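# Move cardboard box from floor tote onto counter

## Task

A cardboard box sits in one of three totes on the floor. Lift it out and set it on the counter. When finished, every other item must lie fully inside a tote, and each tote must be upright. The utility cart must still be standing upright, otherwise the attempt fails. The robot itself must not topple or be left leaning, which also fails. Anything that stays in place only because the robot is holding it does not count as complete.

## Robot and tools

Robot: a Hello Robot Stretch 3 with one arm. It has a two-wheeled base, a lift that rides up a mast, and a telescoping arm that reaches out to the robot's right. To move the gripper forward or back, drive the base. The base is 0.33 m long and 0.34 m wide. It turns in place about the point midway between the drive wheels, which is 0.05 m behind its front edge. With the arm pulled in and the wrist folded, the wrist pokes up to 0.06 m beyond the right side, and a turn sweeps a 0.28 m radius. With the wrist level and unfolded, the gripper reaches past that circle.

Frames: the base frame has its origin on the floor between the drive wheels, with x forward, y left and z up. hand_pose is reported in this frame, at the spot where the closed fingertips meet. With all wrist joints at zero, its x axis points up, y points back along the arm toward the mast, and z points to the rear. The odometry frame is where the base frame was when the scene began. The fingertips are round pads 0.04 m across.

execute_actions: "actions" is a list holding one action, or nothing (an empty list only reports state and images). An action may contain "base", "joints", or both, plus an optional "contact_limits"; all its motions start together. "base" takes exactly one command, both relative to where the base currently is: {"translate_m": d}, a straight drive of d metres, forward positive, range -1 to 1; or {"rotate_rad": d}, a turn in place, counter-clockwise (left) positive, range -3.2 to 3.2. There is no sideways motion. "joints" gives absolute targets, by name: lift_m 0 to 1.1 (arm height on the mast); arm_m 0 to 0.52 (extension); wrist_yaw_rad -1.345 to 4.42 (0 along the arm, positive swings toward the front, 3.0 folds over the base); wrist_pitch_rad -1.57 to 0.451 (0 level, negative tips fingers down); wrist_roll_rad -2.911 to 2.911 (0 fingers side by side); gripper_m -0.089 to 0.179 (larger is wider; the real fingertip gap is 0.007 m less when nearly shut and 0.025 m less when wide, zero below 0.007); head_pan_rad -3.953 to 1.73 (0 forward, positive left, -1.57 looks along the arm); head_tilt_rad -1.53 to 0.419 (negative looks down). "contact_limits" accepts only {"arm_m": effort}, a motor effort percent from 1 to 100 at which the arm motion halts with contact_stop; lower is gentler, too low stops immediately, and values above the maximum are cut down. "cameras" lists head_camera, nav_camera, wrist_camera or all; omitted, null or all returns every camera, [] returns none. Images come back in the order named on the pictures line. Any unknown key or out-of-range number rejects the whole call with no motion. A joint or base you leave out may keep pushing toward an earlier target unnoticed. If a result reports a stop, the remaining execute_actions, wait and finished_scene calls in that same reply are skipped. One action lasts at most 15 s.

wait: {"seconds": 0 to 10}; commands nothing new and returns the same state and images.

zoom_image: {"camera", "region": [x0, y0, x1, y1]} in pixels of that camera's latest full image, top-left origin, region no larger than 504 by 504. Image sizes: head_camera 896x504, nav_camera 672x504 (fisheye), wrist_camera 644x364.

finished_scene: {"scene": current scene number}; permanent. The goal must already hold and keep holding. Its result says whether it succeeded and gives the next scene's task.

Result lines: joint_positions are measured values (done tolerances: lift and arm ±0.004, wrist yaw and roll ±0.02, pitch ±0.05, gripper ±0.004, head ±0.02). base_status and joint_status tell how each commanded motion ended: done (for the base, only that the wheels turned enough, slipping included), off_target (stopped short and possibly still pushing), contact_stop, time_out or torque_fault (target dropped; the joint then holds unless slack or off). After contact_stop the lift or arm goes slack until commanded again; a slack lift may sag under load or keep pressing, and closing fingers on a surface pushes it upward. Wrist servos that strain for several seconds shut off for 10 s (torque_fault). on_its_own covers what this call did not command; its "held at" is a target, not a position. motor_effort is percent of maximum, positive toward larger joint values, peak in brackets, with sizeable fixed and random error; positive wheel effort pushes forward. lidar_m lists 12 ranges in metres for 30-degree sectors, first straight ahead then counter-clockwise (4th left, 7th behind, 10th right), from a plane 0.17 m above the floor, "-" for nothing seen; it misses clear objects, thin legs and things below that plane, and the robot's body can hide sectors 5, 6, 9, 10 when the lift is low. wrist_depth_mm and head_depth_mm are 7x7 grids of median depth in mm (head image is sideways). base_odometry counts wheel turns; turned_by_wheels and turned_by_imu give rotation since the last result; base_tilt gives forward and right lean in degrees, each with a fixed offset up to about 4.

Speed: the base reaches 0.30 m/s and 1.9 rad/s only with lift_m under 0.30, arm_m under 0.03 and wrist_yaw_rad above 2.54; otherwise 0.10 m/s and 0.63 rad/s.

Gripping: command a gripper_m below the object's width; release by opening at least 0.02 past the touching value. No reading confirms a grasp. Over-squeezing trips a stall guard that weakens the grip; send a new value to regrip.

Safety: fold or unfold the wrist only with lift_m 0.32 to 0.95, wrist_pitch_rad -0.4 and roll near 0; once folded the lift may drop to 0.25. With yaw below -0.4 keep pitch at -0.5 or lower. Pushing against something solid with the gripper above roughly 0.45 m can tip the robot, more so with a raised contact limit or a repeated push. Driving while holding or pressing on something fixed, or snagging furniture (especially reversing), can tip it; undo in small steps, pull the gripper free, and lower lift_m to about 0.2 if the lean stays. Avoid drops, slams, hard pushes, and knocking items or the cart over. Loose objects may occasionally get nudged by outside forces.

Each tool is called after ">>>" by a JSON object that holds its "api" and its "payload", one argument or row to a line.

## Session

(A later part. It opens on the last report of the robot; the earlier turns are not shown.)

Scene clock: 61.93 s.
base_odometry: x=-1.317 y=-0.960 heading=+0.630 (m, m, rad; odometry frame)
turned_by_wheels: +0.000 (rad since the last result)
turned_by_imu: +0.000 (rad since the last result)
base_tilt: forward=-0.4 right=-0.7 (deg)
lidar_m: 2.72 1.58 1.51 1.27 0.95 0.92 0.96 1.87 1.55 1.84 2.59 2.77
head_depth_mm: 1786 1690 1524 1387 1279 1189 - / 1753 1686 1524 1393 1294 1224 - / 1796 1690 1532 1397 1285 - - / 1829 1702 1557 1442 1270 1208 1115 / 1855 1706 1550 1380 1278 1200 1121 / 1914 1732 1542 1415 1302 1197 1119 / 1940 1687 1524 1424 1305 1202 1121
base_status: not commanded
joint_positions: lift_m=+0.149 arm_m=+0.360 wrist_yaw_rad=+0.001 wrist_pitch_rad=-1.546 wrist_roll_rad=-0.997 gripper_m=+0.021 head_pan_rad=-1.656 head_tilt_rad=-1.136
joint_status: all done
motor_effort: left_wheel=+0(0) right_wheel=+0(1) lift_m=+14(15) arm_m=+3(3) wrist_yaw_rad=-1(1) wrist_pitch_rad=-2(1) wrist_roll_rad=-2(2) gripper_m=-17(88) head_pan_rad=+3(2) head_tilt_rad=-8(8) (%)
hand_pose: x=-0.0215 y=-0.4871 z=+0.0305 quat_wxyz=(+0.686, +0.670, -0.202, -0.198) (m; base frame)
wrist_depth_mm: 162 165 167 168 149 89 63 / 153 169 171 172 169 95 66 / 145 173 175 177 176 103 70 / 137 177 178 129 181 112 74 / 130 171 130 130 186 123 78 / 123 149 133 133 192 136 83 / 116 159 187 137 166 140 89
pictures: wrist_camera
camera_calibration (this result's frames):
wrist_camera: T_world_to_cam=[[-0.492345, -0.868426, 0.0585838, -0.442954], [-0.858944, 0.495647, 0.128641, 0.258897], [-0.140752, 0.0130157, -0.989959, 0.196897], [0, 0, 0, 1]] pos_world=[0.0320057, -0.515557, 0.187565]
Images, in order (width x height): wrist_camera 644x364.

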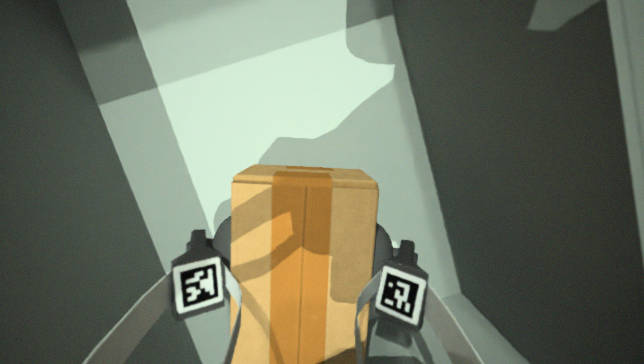

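>>> {"api": "execute_actions", "payload": {
  "actions": [
    {"joints": {"lift_m": 0.30, "gripper_m": 0.005, "head_pan_rad": -3.3, "head_tilt_rad": -0.6}}
  ]
}}

Scene clock: 67.43 s.
base_odometry: x=-1.317 y=-0.960 heading=+0.630 (m, m, rad; odometry frame)
turned_by_wheels: +0.000 (rad since the last result)
turned_by_imu: +0.000 (rad since the last result)
base_tilt: forward=-0.4 right=-0.7 (deg)
lidar_m: 2.72 1.58 1.52 1.27 0.95 0.92 0.96 1.87 1.54 0.44 2.58 2.78
head_depth_mm: 1266 1332 945 1005 1135 1373 1254 / 1315 1382 973 1046 1198 1402 1252 / 1362 1428 1023 1114 1276 1434 1259 / 1430 1477 1060 1172 1355 1479 1257 / 1475 1482 1109 1248 1459 1477 1258 / 1537 1656 1154 1332 1595 1478 1262 / 1601 1785 1234 2217 1808 1475 1220
base_status: not commanded
joint_positions: lift_m=+0.299 arm_m=+0.360 wrist_yaw_rad=+0.001 wrist_pitch_rad=-1.546 wrist_roll_rad=-0.997 gripper_m=+0.012 head_pan_rad=-3.293 head_tilt_rad=-0.606
joint_status: gripper_m off_target (ended at +0.012, target +0.005); the others done
on_its_own: gripper_m is held at +0.011, not at your +0.005, by its stall guard, which is still easing
motor_effort: left_wheel=+0(0) right_wheel=+1(1) lift_m=+30(32) arm_m=+3(3) wrist_yaw_rad=-1(1) wrist_pitch_rad=-2(2) wrist_roll_rad=-2(1) gripper_m=-21(78) head_pan_rad=-2(36) head_tilt_rad=+4(42) (%)
hand_pose: x=-0.0215 y=-0.4871 z=+0.1814 quat_wxyz=(+0.686, +0.670, -0.202, -0.198) (m; base frame)
wrist_depth_mm: 302 246 304 305 310 315 319 / 309 232 312 315 264 322 325 / 318 230 319 323 274 333 335 / 324 245 272 128 259 341 343 / 333 334 129 129 238 350 355 / 342 343 131 132 229 358 360 / 354 356 136 136 368 369 373
pictures: head_camera (sideways: a quarter turn clockwise sets it upright), nav_camera (sideways: a quarter turn counterclockwise sets it upright), wrist_camera
camera_calibration (this result's frames):
head_camera: T_world_to_cam=[[0.557447, -0.0835448, -0.825998, 1.08616], [-0.112481, -0.99335, 0.0245608, -0.0287214], [-0.822558, 0.0792176, -0.563137, 0.700184], [0, 0, 0, 1]] pos_world=[-0.0327656, 0.00674577, 1.29217]
nav_camera: T_world_to_cam=[[-0.507296, 0.136395, 0.850909, -1.05502], [0.118655, 0.989046, -0.087797, 0.159575], [-0.853564, 0.0564259, -0.517924, 0.63491], [0, 0, 0, 1]] pos_world=[-0.0122044, -0.0497534, 1.24057]
wrist_camera: T_world_to_cam=[[-0.492345, -0.868426, 0.0585839, -0.451797], [-0.858944, 0.495647, 0.128641, 0.239478], [-0.140752, 0.0130156, -0.989959, 0.346334], [0, 0, 0, 1]] pos_world=[0.0320057, -0.515557, 0.338518]
Images, in order (width x height): head_camera 896x504, nav_camera 672x504, wrist_camera 644x364.

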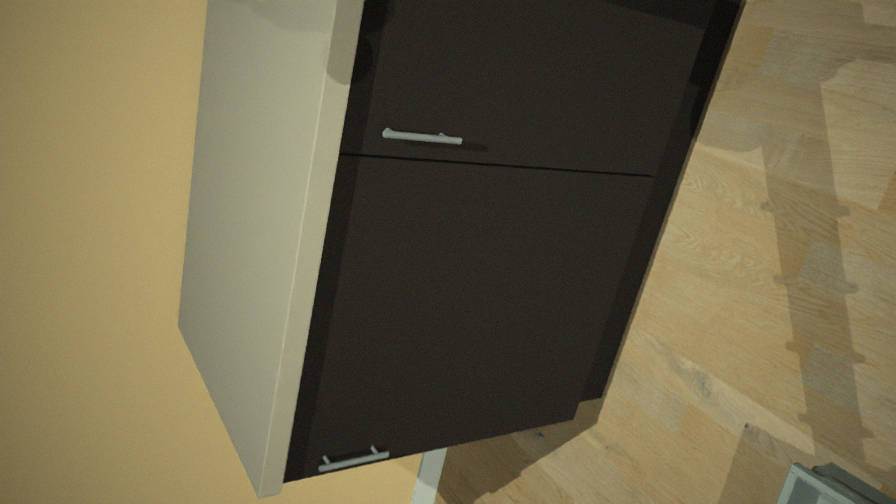

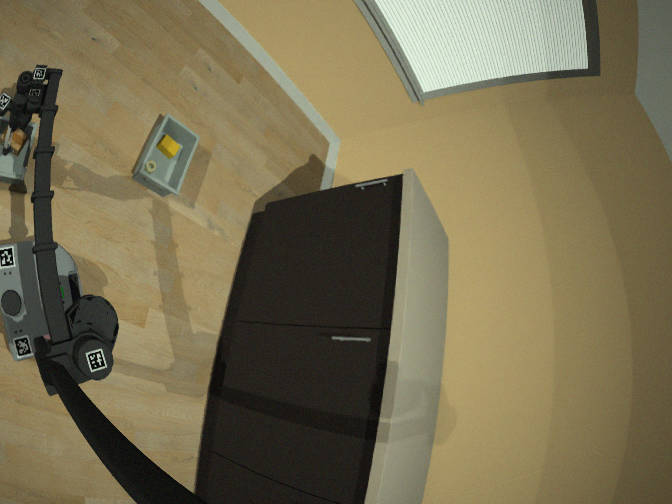

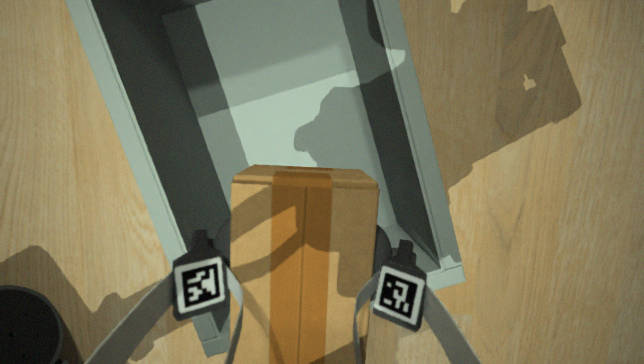

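>>> {"api": "execute_actions", "payload": {
  "actions": [
    {"base": {"translate_m": -0.49}, "joints": {"lift_m": 0.8, "gripper_m": 0.02, "arm_m": 0.1}}
  ],
  "cameras": ["wrist_camera"]
}}

>>> {"api": "execute_actions", "payload": {
  "actions": [
    {"base": {"rotate_rad": -2.14}, "joints": {"lift_m": 1.1, "head_pan_rad": -1.3, "head_tilt_rad": -0.6}}
  ]
}}

Scene clock: 79.73 s.
base_odometry: x=-1.713 y=-1.249 heading=+0.630 (m, m, rad; odometry frame)
turned_by_wheels: +0.000 (rad since the last result)
turned_by_imu: -0.003 (rad since the last result)
base_tilt: forward=-0.4 right=-0.7 (deg)
lidar_m: 3.12 1.85 2.16 0.69 0.51 0.50 0.52 0.72 1.56 1.47 1.99 3.67
head_depth_mm: 908 988 921 668 580 - - / 939 1032 923 670 624 - - / 982 1072 920 672 667 - - / 1014 1118 928 674 711 - - / 1049 1169 932 677 760 899 1177 / 1103 1226 935 708 817 988 1212 / 1155 1290 1406 757 871 1381 1265
base_status: done
joint_positions: lift_m=+0.799 arm_m=+0.100 wrist_yaw_rad=+0.001 wrist_pitch_rad=-1.546 wrist_roll_rad=-0.998 gripper_m=+0.021 head_pan_rad=-3.293 head_tilt_rad=-0.606
joint_status: all done
motor_effort: left_wheel=+0(5) right_wheel=+1(5) lift_m=+31(32) arm_m=-4(4) wrist_yaw_rad=+0(1) wrist_pitch_rad=-2(2) wrist_roll_rad=-1(2) gripper_m=-18(14) head_pan_rad=-2(2) head_tilt_rad=+4(4) (%)
hand_pose: x=-0.0215 y=-0.2275 z=+0.6814 quat_wxyz=(+0.687, +0.670, -0.202, -0.197) (m; base frame)
wrist_depth_mm: 746 745 753 763 760 769 780 / 753 765 788 783 780 793 803 / 781 783 793 793 798 824 820 / 800 811 139 128 823 829 846 / 809 820 129 130 769 862 885 / 837 852 132 133 860 881 892 / 857 867 870 137 904 893 910
pictures: wrist_camera
camera_calibration (this result's frames):
wrist_camera: T_world_to_cam=[[-0.491138, -0.869109, 0.0585984, -0.255825], [-0.859627, 0.494455, 0.128671, 0.0462045], [-0.140803, 0.0128223, -0.989955, 0.837887], [0, 0, 0, 1]] pos_world=[0.0320506, -0.255929, 0.838516]
Images, in order (width x height): wrist_camera 644x364.

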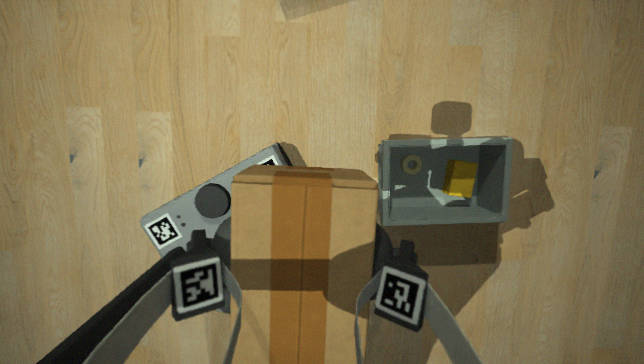

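Scene clock: 84.07 s.
base_odometry: x=-1.713 y=-1.249 heading=-1.510 (m, m, rad; odometry frame)
turned_by_wheels: -2.140 (rad since the last result)
turned_by_imu: -2.166 (rad since the last result)
base_tilt: forward=-0.4 right=-0.7 (deg)
lidar_m: 1.56 1.48 2.00 3.19 3.23 1.85 1.91 0.72 0.52 0.50 0.51 0.69
head_depth_mm: 896 984 922 - - - 287 / 916 1000 919 - 611 675 298 / 936 1027 923 - 634 737 892 / 960 1055 929 675 661 776 941 / 990 1089 929 678 688 814 1001 / 1005 1110 935 680 719 859 1051 / 1027 1143 940 681 753 903 1189
base_status: done
joint_positions: lift_m=+1.099 arm_m=+0.100 wrist_yaw_rad=+0.001 wrist_pitch_rad=-1.546 wrist_roll_rad=-0.998 gripper_m=+0.021 head_pan_rad=-1.307 head_tilt_rad=-0.606
joint_status: all done
motor_effort: left_wheel=+4(9) right_wheel=-2(6) lift_m=+31(33) arm_m=-4(4) wrist_yaw_rad=+0(1) wrist_pitch_rad=-2(2) wrist_roll_rad=-1(1) gripper_m=-18(17) head_pan_rad=+3(37) head_tilt_rad=+4(4) (%)
hand_pose: x=-0.0215 y=-0.2275 z=+0.9814 quat_wxyz=(+0.687, +0.670, -0.202, -0.197) (m; base frame)
wrist_depth_mm: - - - - 527 340 229 / - - - - 645 374 248 / - - - - 816 440 302 / - - - 128 - 517 335 / - - 129 129 - 633 381 / - - 132 133 - 804 433 / - - - 136 - - 507
pictures: head_camera (sideways: a quarter turn clockwise sets it upright), nav_camera (sideways: a quarter turn counterclockwise sets it upright), wrist_camera
camera_calibration (this result's frames):
head_camera: T_world_to_cam=[[-0.148247, 0.543432, -0.826259, 1.09081], [0.954356, 0.297663, 0.024543, -0.035206], [0.259284, -0.784907, -0.562755, 0.693088], [0, 0, 0, 1]] pos_world=[0.0156013, -0.03829, 1.29219]
nav_camera: T_world_to_cam=[[0.0796582, -0.518842, 0.851151, -1.05891], [-0.952899, -0.290305, -0.0877823, 0.166092], [0.292638, -0.804069, -0.517529, 0.627405], [0, 0, 0, 1]] pos_world=[0.0590174, 0.00328618, 1.24058]
wrist_camera: T_world_to_cam=[[-0.491156, -0.869099, 0.0585982, -0.2734], [-0.859617, 0.494473, 0.12867, 0.0076089], [-0.140802, 0.0128252, -0.989955, 1.13486], [0, 0, 0, 1]] pos_world=[0.03205, -0.255929, 1.1385]
Images, in order (width x height): head_camera 896x504, nav_camera 672x504, wrist_camera 644x364.

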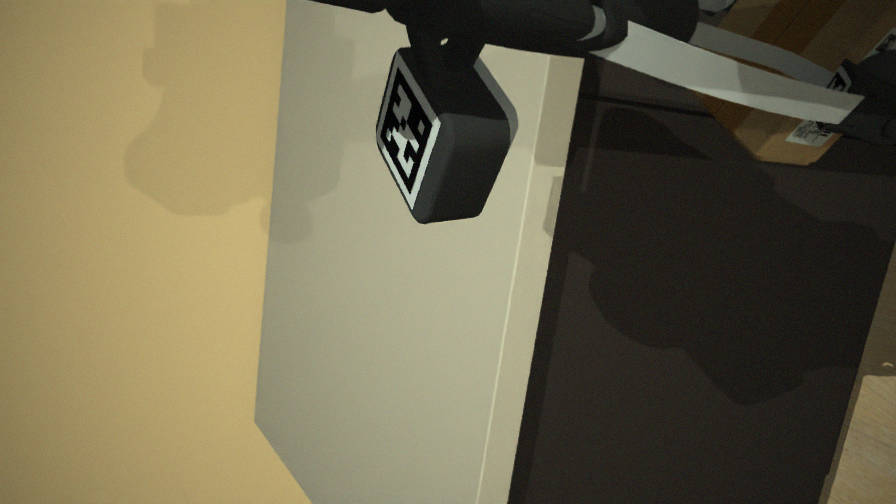

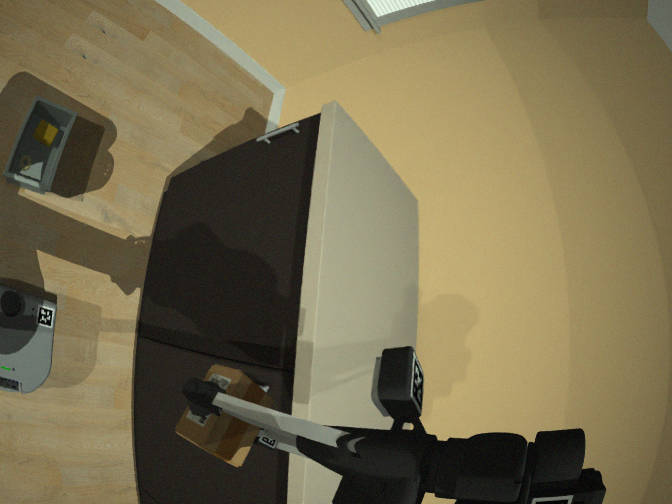

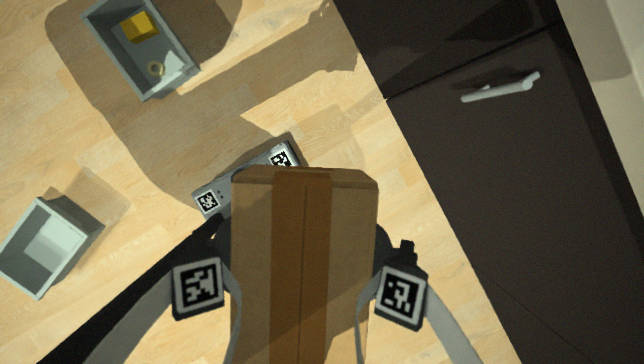

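>>> {"api": "execute_actions", "payload": {
  "actions": [
    {"joints": {"arm_m": 0.5, "head_pan_rad": -1.45}}
  ],
  "cameras": ["head_camera", "wrist_camera"]
}}

Scene clock: 88.87 s.
base_odometry: x=-1.713 y=-1.249 heading=-1.510 (m, m, rad; odometry frame)
turned_by_wheels: +0.000 (rad since the last result)
turned_by_imu: +0.000 (rad since the last result)
base_tilt: forward=-0.4 right=-0.7 (deg)
lidar_m: 1.56 1.47 2.00 3.20 3.23 1.84 1.91 0.72 0.52 0.50 0.51 0.69
head_depth_mm: - 1003 914 671 579 704 842 / 897 - 649 633 616 718 866 / 923 1029 929 673 629 743 887 / 934 1033 928 678 639 753 906 / 942 1034 930 676 651 769 936 / 953 1050 938 679 664 783 962 / 962 1068 941 682 679 801 988
base_status: not commanded
joint_positions: lift_m=+1.099 arm_m=+0.500 wrist_yaw_rad=+0.001 wrist_pitch_rad=-1.546 wrist_roll_rad=-0.998 gripper_m=+0.021 head_pan_rad=-1.443 head_tilt_rad=-0.606
joint_status: all done
motor_effort: left_wheel=+4(3) right_wheel=-2(3) lift_m=+30(31) arm_m=+3(3) wrist_yaw_rad=-1(1) wrist_pitch_rad=-2(2) wrist_roll_rad=-1(1) gripper_m=-17(18) head_pan_rad=-3(14) head_tilt_rad=+4(3) (%)
hand_pose: x=-0.0215 y=-0.6271 z=+0.9814 quat_wxyz=(+0.687, +0.670, -0.202, -0.197) (m; base frame)
wrist_depth_mm: 203 205 206 208 210 212 215 / 209 210 212 214 216 216 218 / 214 215 217 219 221 223 225 / 222 221 219 129 226 228 230 / - 226 129 129 232 234 236 / - 230 132 133 238 240 242 / - - 238 137 245 247 251
pictures: head_camera (sideways: a quarter turn clockwise sets it upright), wrist_camera
camera_calibration (this result's frames):
head_camera: T_world_to_cam=[[-0.0730344, 0.558534, -0.82626, 1.09035], [0.985949, 0.165231, 0.024543, -0.0353986], [0.150232, -0.812858, -0.562754, 0.693752], [0, 0, 0, 1]] pos_world=[0.0103106, -0.0392259, 1.29219]
wrist_camera: T_world_to_cam=[[-0.49133, -0.869, 0.0585984, -0.620588], [-0.859517, 0.494645, 0.12867, 0.205288], [-0.1408, 0.0128532, -0.989955, 1.14], [0, 0, 0, 1]] pos_world=[0.0320478, -0.655488, 1.1385]
Images, in order (width x height): head_camera 896x504, wrist_camera 644x364.

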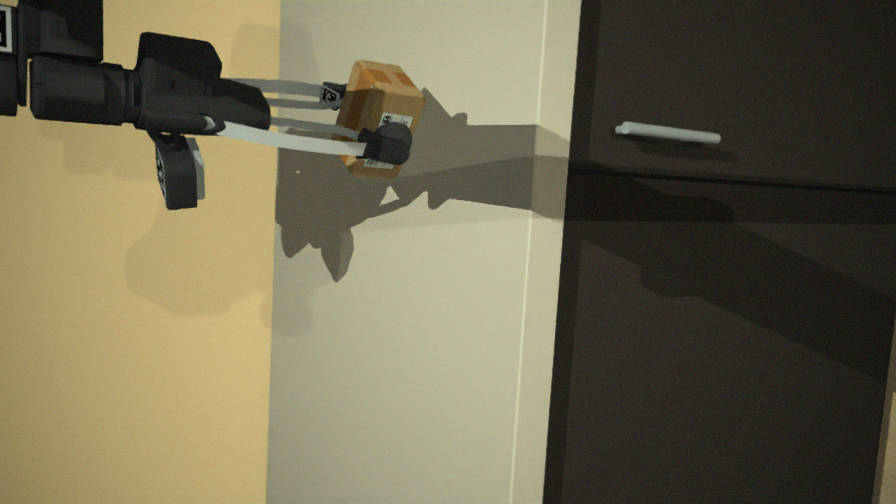

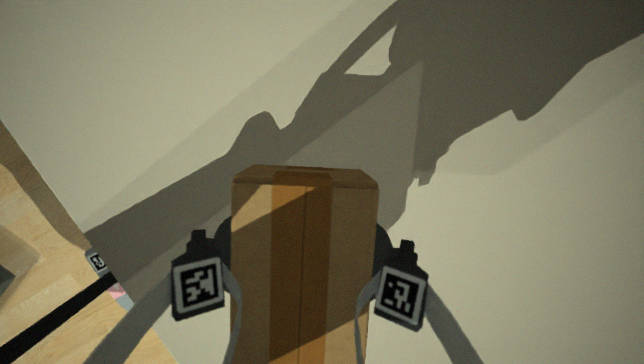

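>>> {"api": "execute_actions", "payload": {
  "actions": [
    {"joints": {"lift_m": 1.052}}
  ],
  "cameras": []
}}

>>> {"api": "execute_actions", "payload": {
  "actions": [
    {"joints": {"gripper_m": 0.11}}
  ],
  "cameras": ["head_camera", "wrist_camera"]
}}

Scene clock: 91.07 s.
base_odometry: x=-1.713 y=-1.249 heading=-1.510 (m, m, rad; odometry frame)
turned_by_wheels: +0.000 (rad since the last result)
turned_by_imu: +0.000 (rad since the last result)
base_tilt: forward=-0.4 right=-0.7 (deg)
lidar_m: 1.55 1.47 2.00 3.19 3.25 1.85 1.91 0.72 0.52 0.50 0.51 0.69
head_depth_mm: - 1008 917 668 581 704 839 / 892 - 856 634 616 718 862 / 921 1009 931 654 628 741 886 / 932 1026 928 674 639 752 908 / 944 1041 927 679 650 772 939 / 953 1054 935 677 663 784 959 / 964 1065 941 681 678 803 987
base_status: not commanded
joint_positions: lift_m=+1.052 arm_m=+0.500 wrist_yaw_rad=+0.001 wrist_pitch_rad=-1.546 wrist_roll_rad=-0.998 gripper_m=+0.021 head_pan_rad=-1.443 head_tilt_rad=-0.606
joint_status: all done
motor_effort: left_wheel=+4(4) right_wheel=-2(2) lift_m=+15(26) arm_m=+3(3) wrist_yaw_rad=+0(0) wrist_pitch_rad=-2(2) wrist_roll_rad=-1(1) gripper_m=-17(18) head_pan_rad=-3(3) head_tilt_rad=+4(3) (%)
hand_pose: x=-0.0215 y=-0.6271 z=+0.9344 quat_wxyz=(+0.687, +0.670, -0.202, -0.197) (m; base frame)
wrist_depth_mm: 161 162 164 165 166 168 169 / 165 166 168 169 170 171 173 / 169 170 172 172 175 176 177 / 173 174 174 129 179 181 183 / 177 179 129 129 184 185 187 / 184 184 132 133 189 192 192 / - 189 188 137 194 196 198
pictures: none
No camera images: the call's "cameras" was empty. Leave "cameras" out to get every camera's image.

Scene clock: 92.47 s.
base_odometry: x=-1.713 y=-1.249 heading=-1.510 (m, m, rad; odometry frame)
turned_by_wheels: +0.000 (rad since the last result)
turned_by_imu: +0.000 (rad since the last result)
base_tilt: forward=-0.4 right=-0.7 (deg)
lidar_m: 1.56 1.48 1.99 3.20 3.25 1.84 1.91 0.72 0.52 0.50 0.51 0.69
head_depth_mm: - 1012 917 668 580 705 840 / 894 - 873 634 616 715 862 / 923 1002 926 649 630 739 886 / 932 1024 928 677 639 757 907 / 944 1038 932 676 653 769 930 / 955 1048 931 678 666 787 959 / 959 1064 937 681 679 801 984
base_status: not commanded
joint_positions: lift_m=+1.052 arm_m=+0.500 wrist_yaw_rad=+0.001 wrist_pitch_rad=-1.547 wrist_roll_rad=-0.998 gripper_m=+0.110 head_pan_rad=-1.443 head_tilt_rad=-0.606
joint_status: all done
motor_effort: left_wheel=+3(4) right_wheel=-2(3) lift_m=+15(15) arm_m=+3(3) wrist_yaw_rad=+0(0) wrist_pitch_rad=-1(2) wrist_roll_rad=-1(0) gripper_m=+0(78) head_pan_rad=-2(2) head_tilt_rad=+4(4) (%)
hand_pose: x=-0.0215 y=-0.6268 z=+0.9345 quat_wxyz=(+0.686, +0.671, -0.202, -0.198) (m; base frame)
wrist_depth_mm: 161 162 164 165 166 168 170 / 165 166 168 169 170 171 173 / 169 170 171 173 175 176 178 / 173 174 174 129 178 181 183 / 177 177 155 131 182 185 187 / - - 183 134 188 191 192 / - 189 189 138 195 197 198
pictures: head_camera (sideways: a quarter turn clockwise sets it upright), wrist_camera
camera_calibration (this result's frames):
head_camera: T_world_to_cam=[[-0.0730344, 0.558534, -0.82626, 1.09035], [0.98595, 0.165231, 0.024543, -0.0353987], [0.150232, -0.812858, -0.562754, 0.693752], [0, 0, 0, 1]] pos_world=[0.0103106, -0.0392259, 1.29219]
wrist_camera: T_world_to_cam=[[-0.49133, -0.869066, 0.0576116, -0.616705], [-0.859517, 0.494499, 0.129233, 0.210568], [-0.140801, 0.0139777, -0.989939, 1.09422], [0, 0, 0, 1]] pos_world=[0.0320477, -0.655377, 1.09153]
Images, in order (width x height): head_camera 896x504, wrist_camera 644x364.

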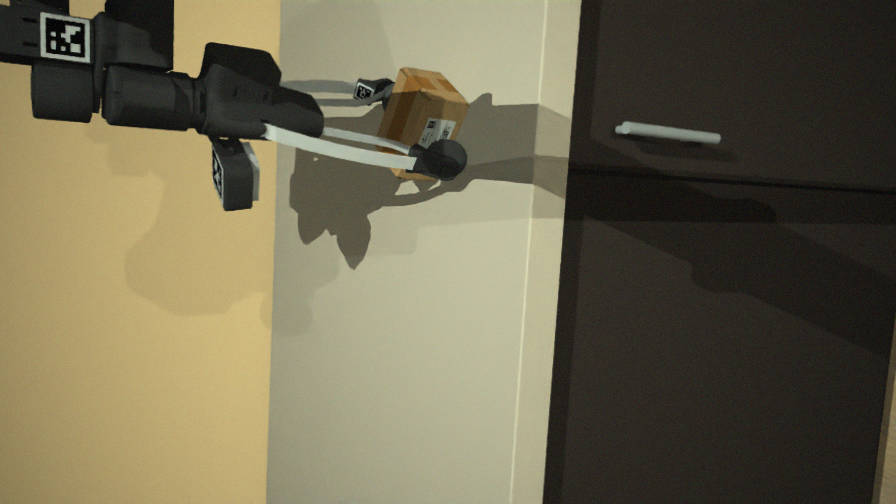

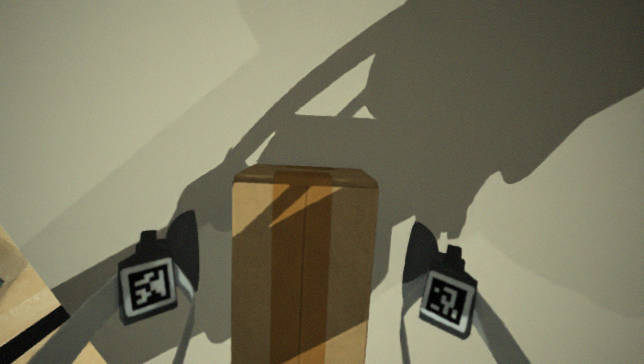

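>>> {"api": "execute_actions", "payload": {
  "actions": [
    {"joints": {"lift_m": 1.1, "gripper_m": 0.15, "head_pan_rad": 0.9, "head_tilt_rad": -0.8}}
  ]
}}

Scene clock: 94.77 s.
base_odometry: x=-1.713 y=-1.249 heading=-1.510 (m, m, rad; odometry frame)
turned_by_wheels: +0.000 (rad since the last result)
turned_by_imu: +0.000 (rad since the last result)
base_tilt: forward=-0.4 right=-0.7 (deg)
lidar_m: 1.56 1.48 2.00 3.21 3.25 1.84 1.91 0.72 0.52 0.50 0.51 0.69
head_depth_mm: 1571 1507 1767 1806 1513 1316 1140 / 1693 1895 2017 1806 1512 1309 1147 / 1816 2128 2110 1822 1521 1322 1159 / 1819 2152 2180 1821 1533 1319 1164 / 2451 2712 2261 1825 1543 1296 1162 / 2813 2929 2253 1791 1546 1322 1171 / 3266 2992 2237 1773 1538 1307 1166
base_status: not commanded
joint_positions: lift_m=+1.099 arm_m=+0.500 wrist_yaw_rad=+0.001 wrist_pitch_rad=-1.547 wrist_roll_rad=-0.998 gripper_m=+0.150 head_pan_rad=+0.893 head_tilt_rad=-0.790
joint_status: all done
motor_effort: left_wheel=+3(4) right_wheel=-2(2) lift_m=+30(31) arm_m=+3(3) wrist_yaw_rad=-1(1) wrist_pitch_rad=-2(2) wrist_roll_rad=-1(1) gripper_m=+0(83) head_pan_rad=+3(38) head_tilt_rad=-6(25) (%)
hand_pose: x=-0.0215 y=-0.6268 z=+0.9815 quat_wxyz=(+0.686, +0.671, -0.202, -0.198) (m; base frame)
wrist_depth_mm: 205 205 206 209 210 212 214 / 208 209 212 214 215 217 219 / 214 215 218 219 220 223 224 / - 220 221 175 226 229 229 / - 226 227 179 232 235 236 / - 232 233 184 238 241 244 / - - 241 243 245 250 250
pictures: head_camera (sideways: a quarter turn clockwise sets it upright), nav_camera (sideways: a quarter turn counterclockwise sets it upright), wrist_camera
camera_calibration (this result's frames):
head_camera: T_world_to_cam=[[-0.441153, -0.549934, -0.709195, 0.940003], [-0.798888, 0.600671, 0.0311652, -0.0331259], [0.408854, 0.580316, -0.704323, 0.87633], [0, 0, 0, 1]] pos_world=[0.0299299, 0.028289, 1.2849]
nav_camera: T_world_to_cam=[[0.464913, 0.484098, 0.741286, -0.91804], [0.784892, -0.612749, -0.0921055, 0.161098], [0.409634, 0.624651, -0.66484, 0.818332], [0, 0, 0, 1]] pos_world=[-0.0348523, 0.0319626, 1.23943]
wrist_camera: T_world_to_cam=[[-0.49133, -0.869066, 0.0576117, -0.619413], [-0.859517, 0.494499, 0.129233, 0.204494], [-0.140801, 0.0139776, -0.989939, 1.14075], [0, 0, 0, 1]] pos_world=[0.0320477, -0.655377, 1.13853]
Images, in order (width x height): head_camera 896x504, nav_camera 672x504, wrist_camera 644x364.

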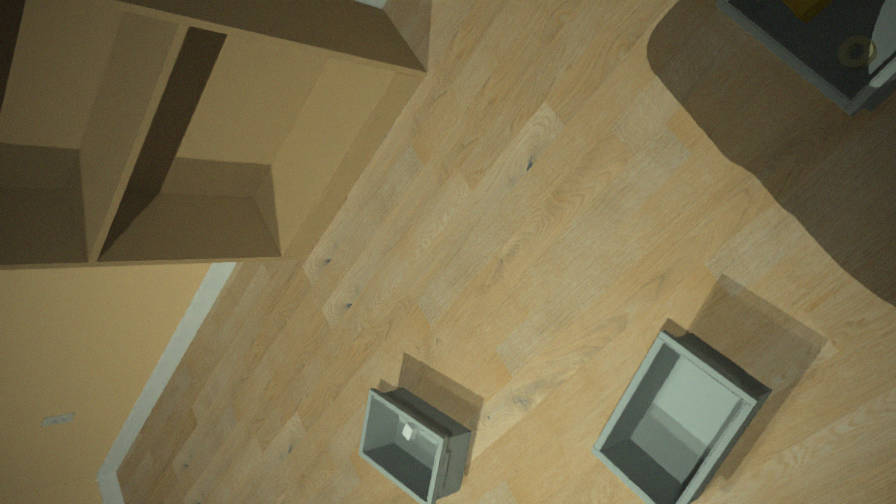

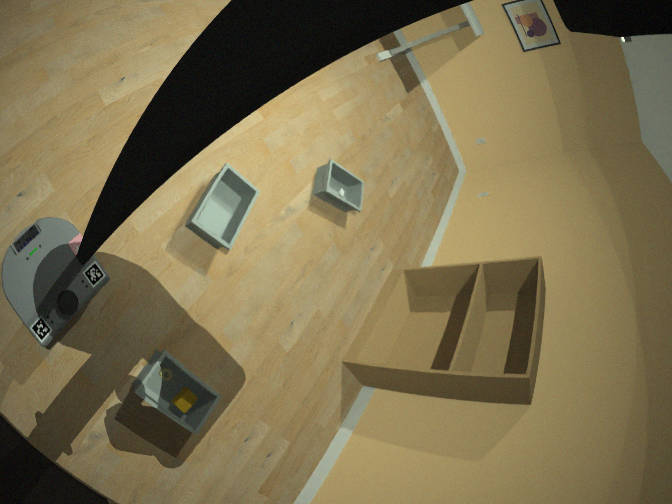

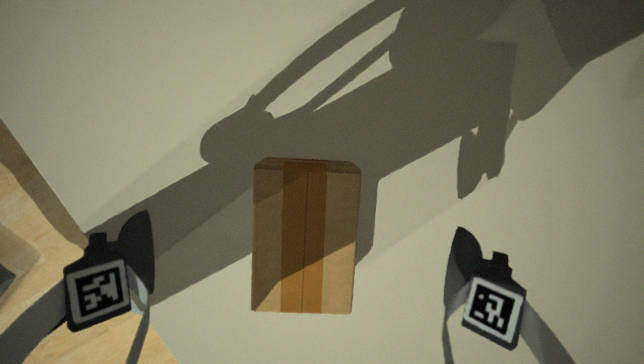

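The box is on the counter, the other items are in their totes, and the gripper is clear of the box.

>>> {"api": "finished_scene", "payload": {
  "scene": 1
}}

The scene is finished: the task was done.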